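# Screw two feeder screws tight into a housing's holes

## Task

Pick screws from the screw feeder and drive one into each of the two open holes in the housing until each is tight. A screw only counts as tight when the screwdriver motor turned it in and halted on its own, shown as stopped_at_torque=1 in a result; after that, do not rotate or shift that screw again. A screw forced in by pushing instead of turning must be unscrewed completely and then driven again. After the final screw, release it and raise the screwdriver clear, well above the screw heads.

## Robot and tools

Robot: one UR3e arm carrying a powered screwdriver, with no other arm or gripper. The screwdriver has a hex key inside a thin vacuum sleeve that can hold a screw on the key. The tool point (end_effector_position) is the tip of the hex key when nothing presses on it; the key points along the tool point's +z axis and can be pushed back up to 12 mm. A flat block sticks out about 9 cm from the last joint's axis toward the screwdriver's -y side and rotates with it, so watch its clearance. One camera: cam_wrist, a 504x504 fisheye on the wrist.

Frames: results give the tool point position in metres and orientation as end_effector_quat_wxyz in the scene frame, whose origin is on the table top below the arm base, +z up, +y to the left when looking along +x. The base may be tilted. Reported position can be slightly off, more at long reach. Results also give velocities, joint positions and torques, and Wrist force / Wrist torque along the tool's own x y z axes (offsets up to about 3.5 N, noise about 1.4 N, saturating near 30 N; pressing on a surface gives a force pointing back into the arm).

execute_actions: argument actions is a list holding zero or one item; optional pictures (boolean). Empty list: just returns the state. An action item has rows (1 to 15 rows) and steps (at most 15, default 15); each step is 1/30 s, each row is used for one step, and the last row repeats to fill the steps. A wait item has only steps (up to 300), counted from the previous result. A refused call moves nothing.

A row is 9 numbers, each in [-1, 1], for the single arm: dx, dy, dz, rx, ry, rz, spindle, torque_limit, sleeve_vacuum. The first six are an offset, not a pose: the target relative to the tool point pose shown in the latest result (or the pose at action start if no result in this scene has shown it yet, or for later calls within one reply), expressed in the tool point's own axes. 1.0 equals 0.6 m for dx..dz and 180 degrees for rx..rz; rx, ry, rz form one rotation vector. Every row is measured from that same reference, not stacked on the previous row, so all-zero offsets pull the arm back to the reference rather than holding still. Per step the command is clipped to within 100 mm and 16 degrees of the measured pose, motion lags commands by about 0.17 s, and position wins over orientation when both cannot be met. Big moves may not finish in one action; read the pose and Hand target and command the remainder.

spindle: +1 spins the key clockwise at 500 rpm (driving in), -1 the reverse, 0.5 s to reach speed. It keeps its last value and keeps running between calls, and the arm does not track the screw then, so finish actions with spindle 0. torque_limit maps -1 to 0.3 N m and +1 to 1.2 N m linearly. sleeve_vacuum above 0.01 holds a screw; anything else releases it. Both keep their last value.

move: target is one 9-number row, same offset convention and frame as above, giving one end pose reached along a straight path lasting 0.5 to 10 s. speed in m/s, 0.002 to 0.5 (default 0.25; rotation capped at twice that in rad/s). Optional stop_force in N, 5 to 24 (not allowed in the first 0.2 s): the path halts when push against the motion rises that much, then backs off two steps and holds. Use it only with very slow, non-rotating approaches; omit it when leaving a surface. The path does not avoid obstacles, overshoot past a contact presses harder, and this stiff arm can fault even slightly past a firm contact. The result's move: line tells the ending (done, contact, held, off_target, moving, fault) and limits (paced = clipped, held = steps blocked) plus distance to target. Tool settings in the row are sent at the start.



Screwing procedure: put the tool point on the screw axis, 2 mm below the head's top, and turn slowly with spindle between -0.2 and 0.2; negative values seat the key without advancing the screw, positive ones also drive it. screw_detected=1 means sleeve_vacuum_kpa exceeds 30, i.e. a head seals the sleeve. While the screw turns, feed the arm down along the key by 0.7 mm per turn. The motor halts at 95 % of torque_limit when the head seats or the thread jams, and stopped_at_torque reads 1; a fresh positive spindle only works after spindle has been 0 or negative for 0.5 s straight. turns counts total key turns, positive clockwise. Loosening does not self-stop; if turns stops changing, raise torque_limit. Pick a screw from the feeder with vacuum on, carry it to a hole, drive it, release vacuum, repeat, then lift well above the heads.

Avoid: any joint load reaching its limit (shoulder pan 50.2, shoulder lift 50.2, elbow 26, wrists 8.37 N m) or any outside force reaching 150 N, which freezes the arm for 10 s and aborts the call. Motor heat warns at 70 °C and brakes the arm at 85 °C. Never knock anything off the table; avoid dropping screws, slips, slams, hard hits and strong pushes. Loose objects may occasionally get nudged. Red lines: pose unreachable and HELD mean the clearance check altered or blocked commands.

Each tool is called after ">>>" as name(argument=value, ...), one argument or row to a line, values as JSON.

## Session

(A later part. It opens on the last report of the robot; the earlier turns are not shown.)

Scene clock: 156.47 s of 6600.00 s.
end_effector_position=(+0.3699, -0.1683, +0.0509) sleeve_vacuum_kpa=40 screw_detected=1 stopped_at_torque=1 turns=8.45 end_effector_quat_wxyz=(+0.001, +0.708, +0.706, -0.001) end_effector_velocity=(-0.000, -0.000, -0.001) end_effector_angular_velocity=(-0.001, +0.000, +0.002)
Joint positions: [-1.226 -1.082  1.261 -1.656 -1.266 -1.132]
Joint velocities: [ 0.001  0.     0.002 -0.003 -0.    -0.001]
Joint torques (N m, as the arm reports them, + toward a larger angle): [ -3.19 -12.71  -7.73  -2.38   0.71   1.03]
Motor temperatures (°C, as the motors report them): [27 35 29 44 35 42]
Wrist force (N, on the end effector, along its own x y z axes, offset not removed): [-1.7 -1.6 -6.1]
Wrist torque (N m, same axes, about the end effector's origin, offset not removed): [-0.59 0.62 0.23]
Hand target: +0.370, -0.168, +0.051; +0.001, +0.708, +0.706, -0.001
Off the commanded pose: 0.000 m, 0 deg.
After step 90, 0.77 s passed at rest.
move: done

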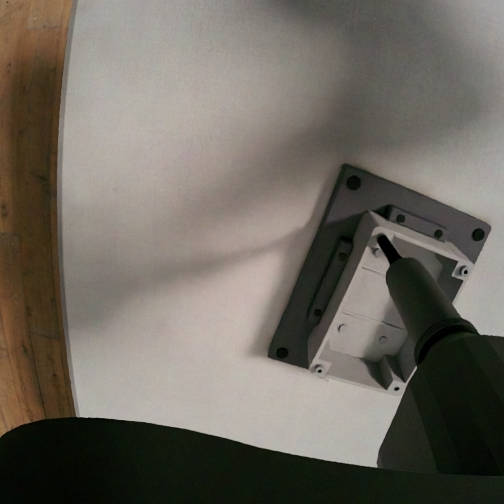

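>>> move(
  target=[0,0,-0.06,0,0,0,0,0,0],
  speed=0.08,
)

>>> zoom_image(
  camera="cam_wrist",
  region=[320,160,480,320],
)

>>> move(
  target=[0.4,0.02,-0.155,0,0,0,0,0,0],
)

>>> move(
  target=[0.2176,0.0975,0,0,0,0,0,0,0],
)

>>> zoom_image(
  camera="cam_wrist",
  region=[320,180,420,280],
)

Scene clock: 169.47 s of 6600.00 s.
end_effector_position=(+0.3699, -0.1683, +0.0866) sleeve_vacuum_kpa=0 screw_detected=0 stopped_at_torque=1 turns=8.45 end_effector_quat_wxyz=(+0.001, +0.708, +0.706, -0.001) end_effector_velocity=(+0.001, +0.000, +0.002) end_effector_angular_velocity=(+0.002, +0.001, +0.002)
Joint positions: [-1.253 -1.099  1.123 -1.493 -1.269 -1.16 ]
Joint velocities: [ 0.001  0.004 -0.018  0.015 -0.    -0.001]
Joint torques (N m, as the arm reports them, + toward a larger angle): [ -8.48 -14.45 -12.08  -0.84  -0.59  -1.05]
Motor temperatures (°C, as the motors report them): [27 35 29 44 35 42]
Wrist force (N, on the end effector, along its own x y z axes, offset not removed): [-2.2 -2.9 -0.2]
Wrist torque (N m, same axes, about the end effector's origin, offset not removed): [-0.79 0.58 0.26]
Hand target: +0.370, -0.168, +0.087; +0.001, +0.708, +0.706, -0.001
Off the commanded pose: 0.000 m, 0 deg.
After step 90, 9.10 s passed at rest.
move: done

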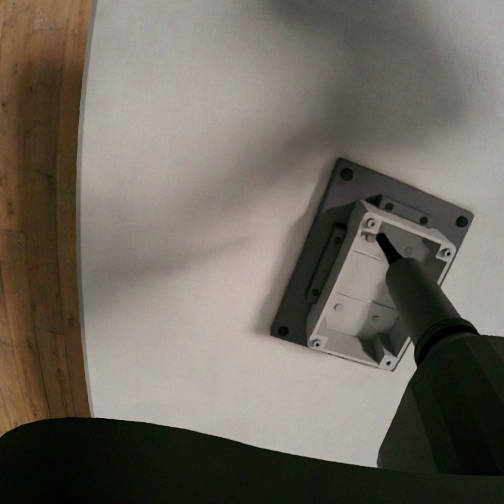

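Region (320, 160, 480, 320) of cam_wrist's 504x504 image, scaled by 3.150, with more detail than that image has.

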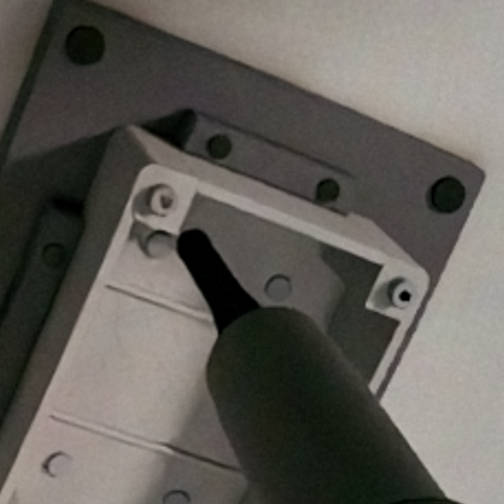

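Scene clock: 171.13 s of 6600.00 s.
end_effector_position=(+0.3825, +0.0717, +0.1794) sleeve_vacuum_kpa=0 screw_detected=0 stopped_at_torque=1 turns=8.45 end_effector_quat_wxyz=(+0.001, +0.708, +0.706, -0.000) end_effector_velocity=(+0.000, +0.001, +0.001) end_effector_angular_velocity=(-0.001, +0.002, -0.001)
Joint positions: [-0.939 -1.623  1.125 -1.073 -1.252 -0.831]
Joint velocities: [ 0.005  0.005 -0.014  0.008 -0.002  0.006]
Joint torques (N m, as the arm reports them, + toward a larger angle): [ -0.54  -6.19 -11.09  -1.01  -0.35   1.12]
Motor temperatures (°C, as the motors report them): [27 35 29 44 35 42]
Wrist force (N, on the end effector, along its own x y z axes, offset not removed): [-3.0 -2.7 0.4]
Wrist torque (N m, same axes, about the end effector's origin, offset not removed): [-0.73 0.81 0.26]
Hand target: +0.383, +0.072, +0.180; +0.001, +0.708, +0.706, -0.000
Off the commanded pose: 0.000 m, 0 deg.
move: done

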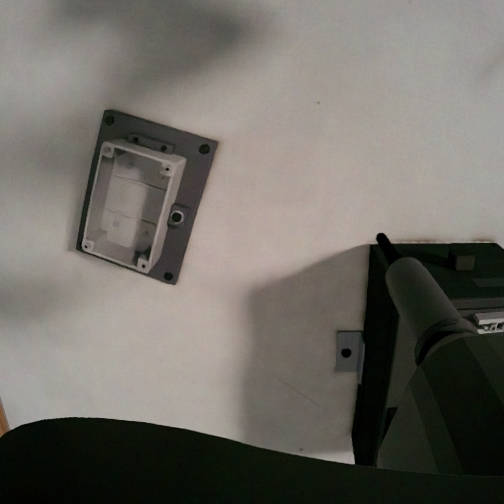

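Scene clock: 172.33 s of 6600.00 s.
end_effector_position=(+0.4413, +0.2020, +0.1793) sleeve_vacuum_kpa=0 screw_detected=0 stopped_at_torque=1 turns=8.45 end_effector_quat_wxyz=(+0.002, +0.708, +0.706, +0.001) end_effector_velocity=(+0.002, +0.003, +0.001) end_effector_angular_velocity=(-0.007, +0.020, +0.004)
Joint positions: [-0.456 -1.377  0.701 -1.05  -1.287 -0.324]
Joint velocities: [ 0.025  0.071 -0.123  0.062 -0.017  0.017]
Joint torques (N m, as the arm reports them, + toward a larger angle): [  0.78 -13.89 -11.56  -1.31  -0.13   1.04]
Motor temperatures (°C, as the motors report them): [27 35 29 44 35 42]
Wrist force (N, on the end effector, along its own x y z axes, offset not removed): [-3.3 -2.5 -0.8]
Wrist torque (N m, same axes, about the end effector's origin, offset not removed): [-0.66 0.84 0.21]
Hand target: +0.442, +0.202, +0.179; +0.001, +0.708, +0.706, +0.000
Off the commanded pose: 0.000 m, 0 deg.
move: done

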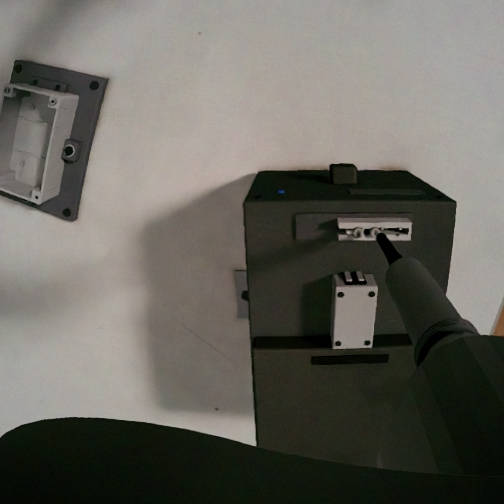

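Region (320, 180, 420, 280) of cam_wrist's 504x504 image, scaled by 5.040, with more detail than that image has.

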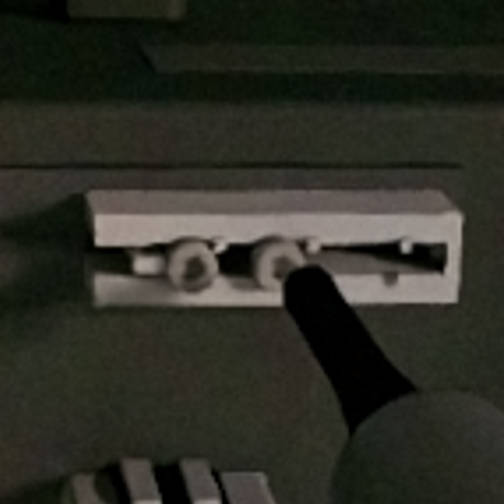

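>>> move(
  target=[-0.002,0.0008,0.012,0.0007,0.0003,0,0,0,1],
  speed=0.02,
)

>>> move(
  target=[0,0,0.0095,0,0,0,-0.15,0,1],
  speed=0.003,
  stop_force=10,
)

>>> move(
  target=[0,0,-0.04,0,0,0,0,0,1],
  speed=0.04,
)

>>> zoom_image(
  camera="cam_wrist",
  region=[320,180,420,280],
)

Scene clock: 180.90 s of 6600.00 s.
end_effector_position=(+0.4418, +0.2009, +0.1723) sleeve_vacuum_kpa=14 screw_detected=0 stopped_at_torque=1 turns=8.45 end_effector_quat_wxyz=(+0.001, +0.708, +0.706, +0.001) end_effector_velocity=(+0.000, -0.000, -0.002) end_effector_angular_velocity=(+0.003, -0.002, -0.002)
Joint positions: [-0.452 -1.386  0.75  -1.089 -1.288 -0.322]
Joint velocities: [-0.002 -0.01   0.027 -0.018  0.004  0.   ]
Joint torques (N m, as the arm reports them, + toward a larger angle): [ -1.7  -19.    -8.76  -2.89   1.62   1.09]
Motor temperatures (°C, as the motors report them): [27 35 29 44 35 42]
Wrist force (N, on the end effector, along its own x y z axes, offset not removed): [-2.8 -2.2 -0.3]
Wrist torque (N m, same axes, about the end effector's origin, offset not removed): [-0.58 0.72 0.18]
Hand target: +0.442, +0.201, +0.172; +0.001, +0.708, +0.706, +0.001
Off the commanded pose: 0.000 m, 0 deg.
After step 90, 4.83 s passed at rest.
move: done

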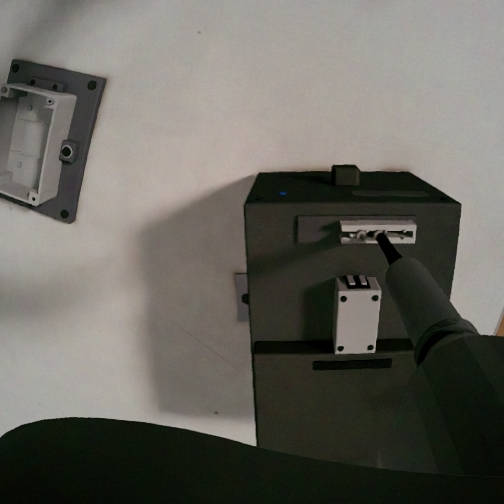

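Scene clock: 183.03 s of 6600.00 s.
end_effector_position=(+0.4418, +0.2009, +0.1667) sleeve_vacuum_kpa=39 screw_detected=1 stopped_at_torque=1 turns=5.81 end_effector_quat_wxyz=(+0.001, +0.708, +0.706, +0.001) end_effector_velocity=(+0.000, +0.000, -0.001) end_effector_angular_velocity=(+0.000, -0.001, +0.000)
Joint positions: [-0.447 -1.397  0.795 -1.125 -1.289 -0.316]
Joint velocities: [ 0.    -0.001  0.006 -0.005  0.001  0.001]
Joint torques (N m, as the arm reports them, + toward a larger angle): [  0.82 -17.8   -8.19  -2.31  -0.52   0.94]
Motor temperatures (°C, as the motors report them): [27 35 29 44 35 42]
Wrist force (N, on the end effector, along its own x y z axes, offset not removed): [-2.1 -0.9 -0.9]
Wrist torque (N m, same axes, about the end effector's origin, offset not removed): [-0.74 0.67 0.23]
Hand target: +0.442, +0.201, +0.167; +0.001, +0.708, +0.706, +0.001
Off the commanded pose: 0.000 m, 0 deg.
move: done

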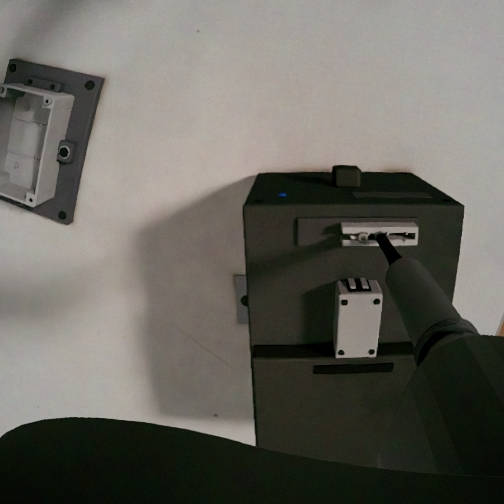

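Scene clock: 184.23 s of 6600.00 s.
end_effector_position=(+0.4417, +0.2008, +0.1903) sleeve_vacuum_kpa=40 screw_detected=1 stopped_at_torque=1 turns=5.52 end_effector_quat_wxyz=(+0.001, +0.709, +0.706, +0.001) end_effector_velocity=(+0.001, -0.001, +0.002) end_effector_angular_velocity=(-0.002, +0.008, +0.000)
Joint positions: [-0.47  -1.34   0.584 -0.965 -1.284 -0.339]
Joint velocities: [ 0.     0.035 -0.07   0.042 -0.004 -0.002]
Joint torques (N m, as the arm reports them, + toward a larger angle): [  0.57 -13.49 -11.37  -1.3   -0.19  -1.08]
Motor temperatures (°C, as the motors report them): [27 35 29 44 35 42]
Wrist force (N, on the end effector, along its own x y z axes, offset not removed): [-2.6 -2.8 -0.3]
Wrist torque (N m, same axes, about the end effector's origin, offset not removed): [-0.76 0.66 0.25]
Hand target: +0.442, +0.201, +0.191; +0.001, +0.708, +0.706, +0.001
Off the commanded pose: 0.000 m, 0 deg.
move: done

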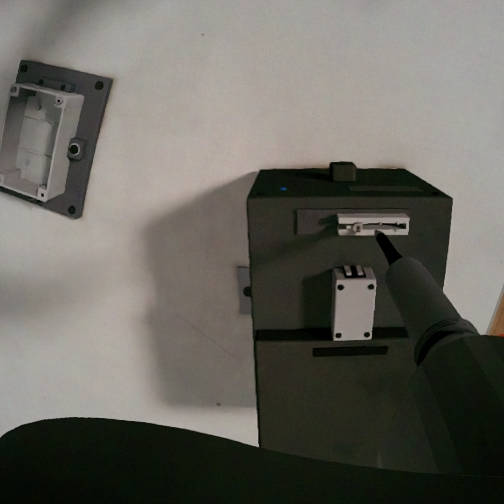

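Region (320, 180, 420, 280) of cam_wrist's 504x504 image, scaled by 5.040, with more detail than that image has.

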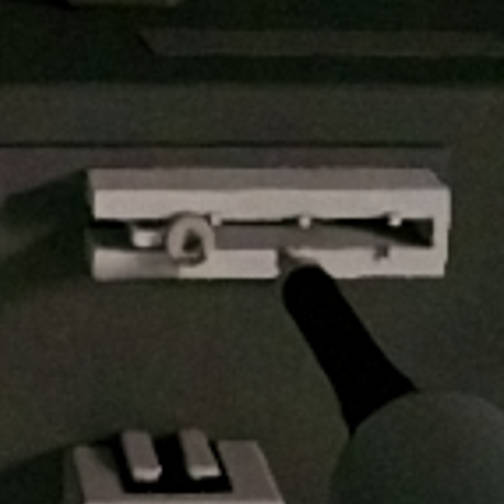

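>>> move(
  target=[-0.25,-0.08,0,0,0,0,0,0,1],
)

>>> move(
  target=[-0.29,0.143,0.16,0,0,0.5,0,0,1],
  speed=0.35,
)

>>> zoom_image(
  camera="cam_wrist",
  region=[320,180,420,280],
)

Scene clock: 192.27 s of 6600.00 s.
end_effector_position=(+0.3931, +0.0510, +0.1899) sleeve_vacuum_kpa=40 screw_detected=1 stopped_at_torque=1 turns=5.52 end_effector_quat_wxyz=(+0.001, +0.709, +0.706, +0.001) end_effector_velocity=(-0.001, -0.002, -0.000) end_effector_angular_velocity=(+0.003, -0.005, -0.001)
Joint positions: [-0.974 -1.527  0.982 -1.014 -1.25  -0.867]
Joint velocities: [-0.013 -0.007  0.015 -0.004  0.006 -0.012]
Joint torques (N m, as the arm reports them, + toward a larger angle): [ -5.54 -11.69  -7.94  -2.47   1.31  -0.99]
Motor temperatures (°C, as the motors report them): [27 35 29 44 35 42]
Wrist force (N, on the end effector, along its own x y z axes, offset not removed): [-2.7 -2.4 -1.0]
Wrist torque (N m, same axes, about the end effector's origin, offset not removed): [-0.61 0.68 0.20]
Hand target: +0.393, +0.051, +0.190; +0.001, +0.709, +0.706, +0.001
Off the commanded pose: 0.000 m, 0 deg.
After step 90, 3.77 s passed at rest.
move: done

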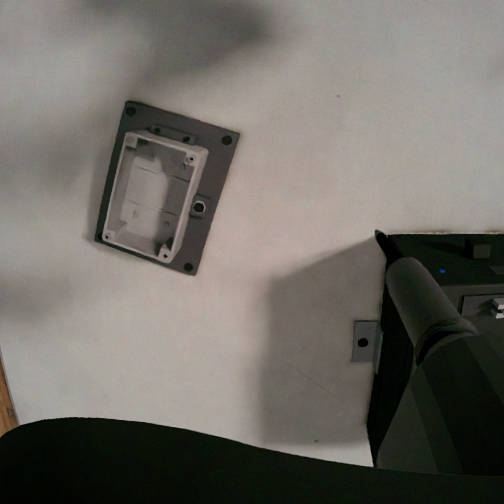

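Scene clock: 195.07 s of 6600.00 s.
end_effector_position=(+0.4784, -0.1231, +0.0941) sleeve_vacuum_kpa=40 screw_detected=1 stopped_at_torque=1 turns=5.52 end_effector_quat_wxyz=(-0.000, +1.000, -0.001, +0.001) end_effector_velocity=(+0.001, -0.001, -0.001) end_effector_angular_velocity=(-0.003, +0.003, -0.013)
Joint positions: [-1.038 -1.356  1.319 -1.5   -1.251  0.634]
Joint velocities: [ 0.007  0.006 -0.007 -0.002 -0.004  0.02 ]
Joint torques (N m, as the arm reports them, + toward a larger angle): [ -2.61 -12.21 -13.65  -3.53  -0.26   1.08]
Motor temperatures (°C, as the motors report them): [27 35 29 44 35 42]
Wrist force (N, on the end effector, along its own x y z axes, offset not removed): [-2.9 -2.7 -0.4]
Wrist torque (N m, same axes, about the end effector's origin, offset not removed): [-0.73 0.75 0.24]
Hand target: +0.478, -0.123, +0.094; +0.000, +1.000, -0.002, +0.001
Off the commanded pose: 0.000 m, 0 deg.
move: done

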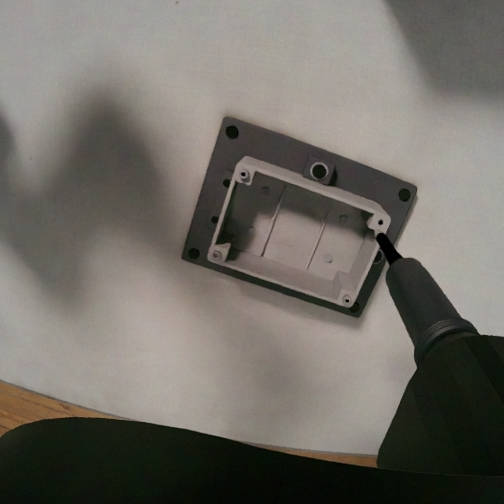

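Region (320, 180, 420, 280) of cam_wrist's 504x504 image, scaled by 5.040, with more detail than that image has.

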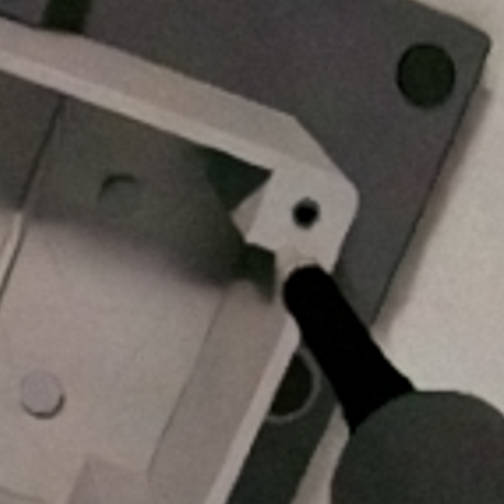

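>>> move(
  target=[0.0145,0.0008,0.032,0,0,0,0,0,1],
  speed=0.04,
)

>>> zoom_image(
  camera="cam_wrist",
  region=[320,180,420,280],
)

Scene clock: 200.30 s of 6600.00 s.
end_effector_position=(+0.4870, -0.1235, +0.0751) sleeve_vacuum_kpa=40 screw_detected=1 stopped_at_torque=1 turns=5.52 end_effector_quat_wxyz=(-0.000, +1.000, -0.001, +0.001) end_effector_velocity=(+0.001, +0.000, -0.002) end_effector_angular_velocity=(+0.001, +0.001, +0.001)
Joint positions: [-1.004 -1.315  1.348 -1.581 -1.25   0.671]
Joint velocities: [ 0.004  0.005  0.004 -0.009 -0.     0.003]
Joint torques (N m, as the arm reports them, + toward a larger angle): [ -2.55 -14.04 -10.58  -3.57   1.48   1.12]
Motor temperatures (°C, as the motors report them): [27 35 29 44 35 42]
Wrist force (N, on the end effector, along its own x y z axes, offset not removed): [-2.6 -2.3 -0.4]
Wrist torque (N m, same axes, about the end effector's origin, offset not removed): [-0.63 0.67 0.24]
Hand target: +0.487, -0.124, +0.075; -0.000, +1.000, -0.001, +0.001
Off the commanded pose: 0.000 m, 0 deg.
After step 90, 1.33 s passed at rest.
move: done

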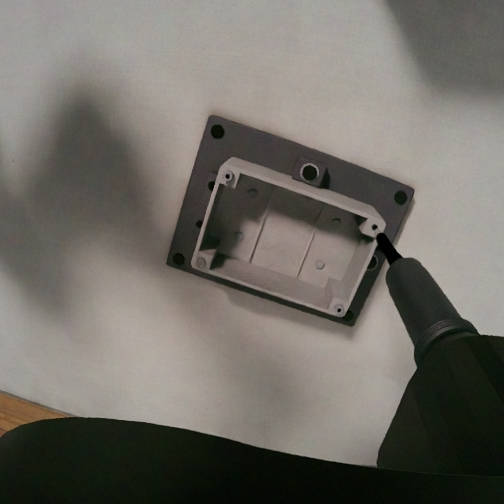

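Region (320, 180, 420, 280) of cam_wrist's 504x504 image, scaled by 5.040, with more detail than that image has.

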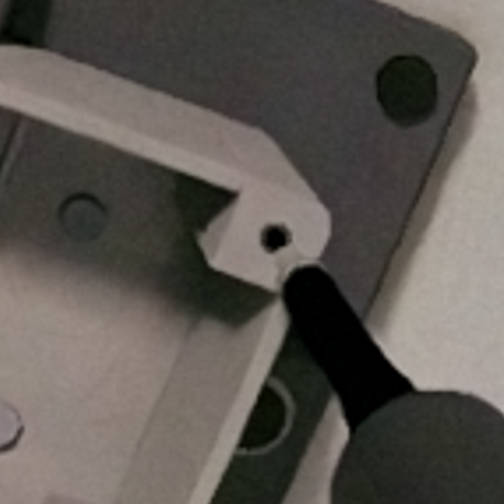

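>>> move(
  target=[0,0,0.016,0,0,0,0,0,1],
  speed=0.008,
  stop_force=5,
)

>>> zoom_image(
  camera="cam_wrist",
  region=[350,205,400,255],
)

Scene clock: 206.40 s of 6600.00 s.
end_effector_position=(+0.4871, -0.1235, +0.0656) sleeve_vacuum_kpa=40 screw_detected=1 stopped_at_torque=1 turns=5.52 end_effector_quat_wxyz=(-0.000, +1.000, -0.001, +0.001) end_effector_velocity=(+0.000, -0.000, -0.001) end_effector_angular_velocity=(-0.000, -0.001, -0.001)
Joint positions: [-0.996 -1.309  1.383 -1.625 -1.25   0.679]
Joint velocities: [ 0.001 -0.     0.007 -0.008  0.001  0.003]
Joint torques (N m, as the arm reports them, + toward a larger angle): [ -2.77 -13.56 -10.56  -3.53   1.46   1.1 ]
Motor temperatures (°C, as the motors report them): [27 35 29 44 35 42]
Wrist force (N, on the end effector, along its own x y z axes, offset not removed): [-2.6 -2.1 -1.2]
Wrist torque (N m, same axes, about the end effector's origin, offset not removed): [-0.54 0.61 0.17]
Hand target: +0.487, -0.124, +0.065; -0.000, +1.000, -0.001, +0.001
Off the commanded pose: 0.000 m, 0 deg.
After step 90, 1.70 s passed at rest.
move: done

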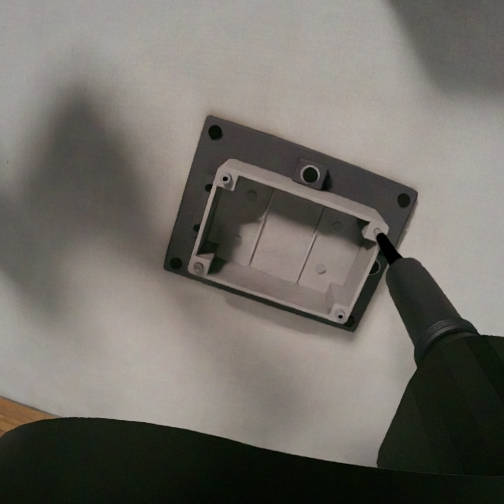

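Region (350, 205, 400, 255) of cam_wrist's 504x504 image, scaled by 10.080, with more detail than that image has.

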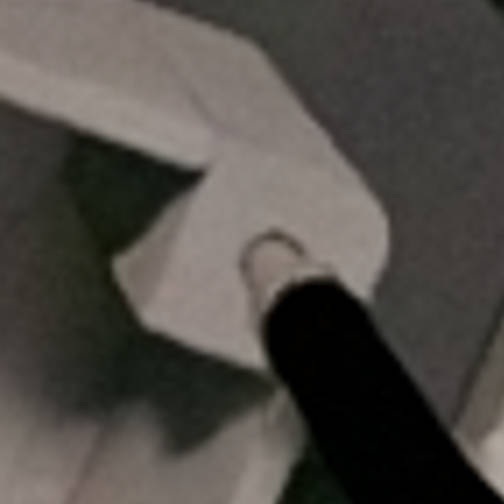

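>>> move(
  target=[0,0,0.022,0,0,0,0.4,0,1],
  speed=0.0024,
  stop_force=10,
)

Scene clock: 215.53 s of 6600.00 s.
end_effector_position=(+0.4871, -0.1235, +0.0525) sleeve_vacuum_kpa=40 screw_detected=1 stopped_at_torque=1 turns=20.20 end_effector_quat_wxyz=(-0.000, +1.000, -0.001, +0.001) end_effector_velocity=(+0.000, -0.000, -0.001) end_effector_angular_velocity=(+0.001, -0.000, -0.002)
Joint positions: [-0.984 -1.299  1.43  -1.686 -1.25   0.692]
Joint velocities: [-0.     0.001  0.002 -0.003  0.001  0.002]
Joint torques (N m, as the arm reports them, + toward a larger angle): [ -2.53 -11.83  -9.24  -3.41   1.01   1.25]
Motor temperatures (°C, as the motors report them): [27 35 29 44 35 42]
Wrist force (N, on the end effector, along its own x y z axes, offset not removed): [-3.3 -3.6 -5.7]
Wrist torque (N m, same axes, about the end effector's origin, offset not removed): [-0.56 0.72 0.19]
Hand target: +0.487, -0.124, +0.052; -0.000, +1.000, -0.001, +0.001
Off the commanded pose: 0.000 m, 0 deg.
After step 90, 0.50 s passed at rest.
move: done

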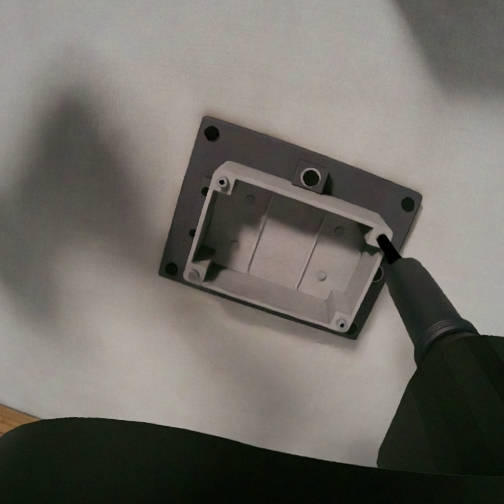

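>>> move(
  target=[0,0,-0.16,0,0,0,0,0,0],
  speed=0.12,
)

>>> finished_scene(
  scene=1,
)

Scene clock: 222.63 s of 6600.00 s.
end_effector_position=(+0.4868, -0.1237, +0.1483) sleeve_vacuum_kpa=0 screw_detected=0 stopped_at_torque=1 turns=20.20 end_effector_quat_wxyz=(+0.000, +1.000, -0.001, +0.001) end_effector_velocity=(-0.001, -0.002, +0.002) end_effector_angular_velocity=(+0.004, +0.008, -0.003)
Joint positions: [-1.069 -1.3    0.99  -1.218 -1.252  0.603]
Joint velocities: [-0.002  0.022 -0.045  0.032 -0.004 -0.002]
Joint torques (N m, as the arm reports them, + toward a larger angle): [ -3.99 -12.62 -12.62  -2.    -0.21  -1.08]
Motor temperatures (°C, as the motors report them): [27 35 29 44 35 42]
Wrist force (N, on the end effector, along its own x y z axes, offset not removed): [-1.8 -2.2 -0.7]
Wrist torque (N m, same axes, about the end effector's origin, offset not removed): [-0.60 0.46 0.21]
Hand target: +0.487, -0.124, +0.148; -0.000, +1.000, -0.001, +0.001
Off the commanded pose: 0.000 m, 0 deg.
After step 90, 2.77 s passed at rest.
move: done

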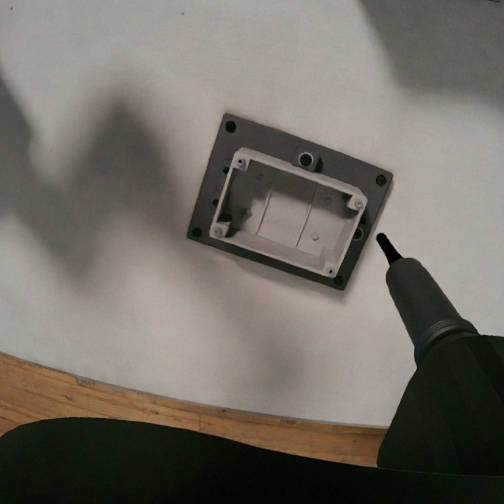

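The scene is finished: the task was done.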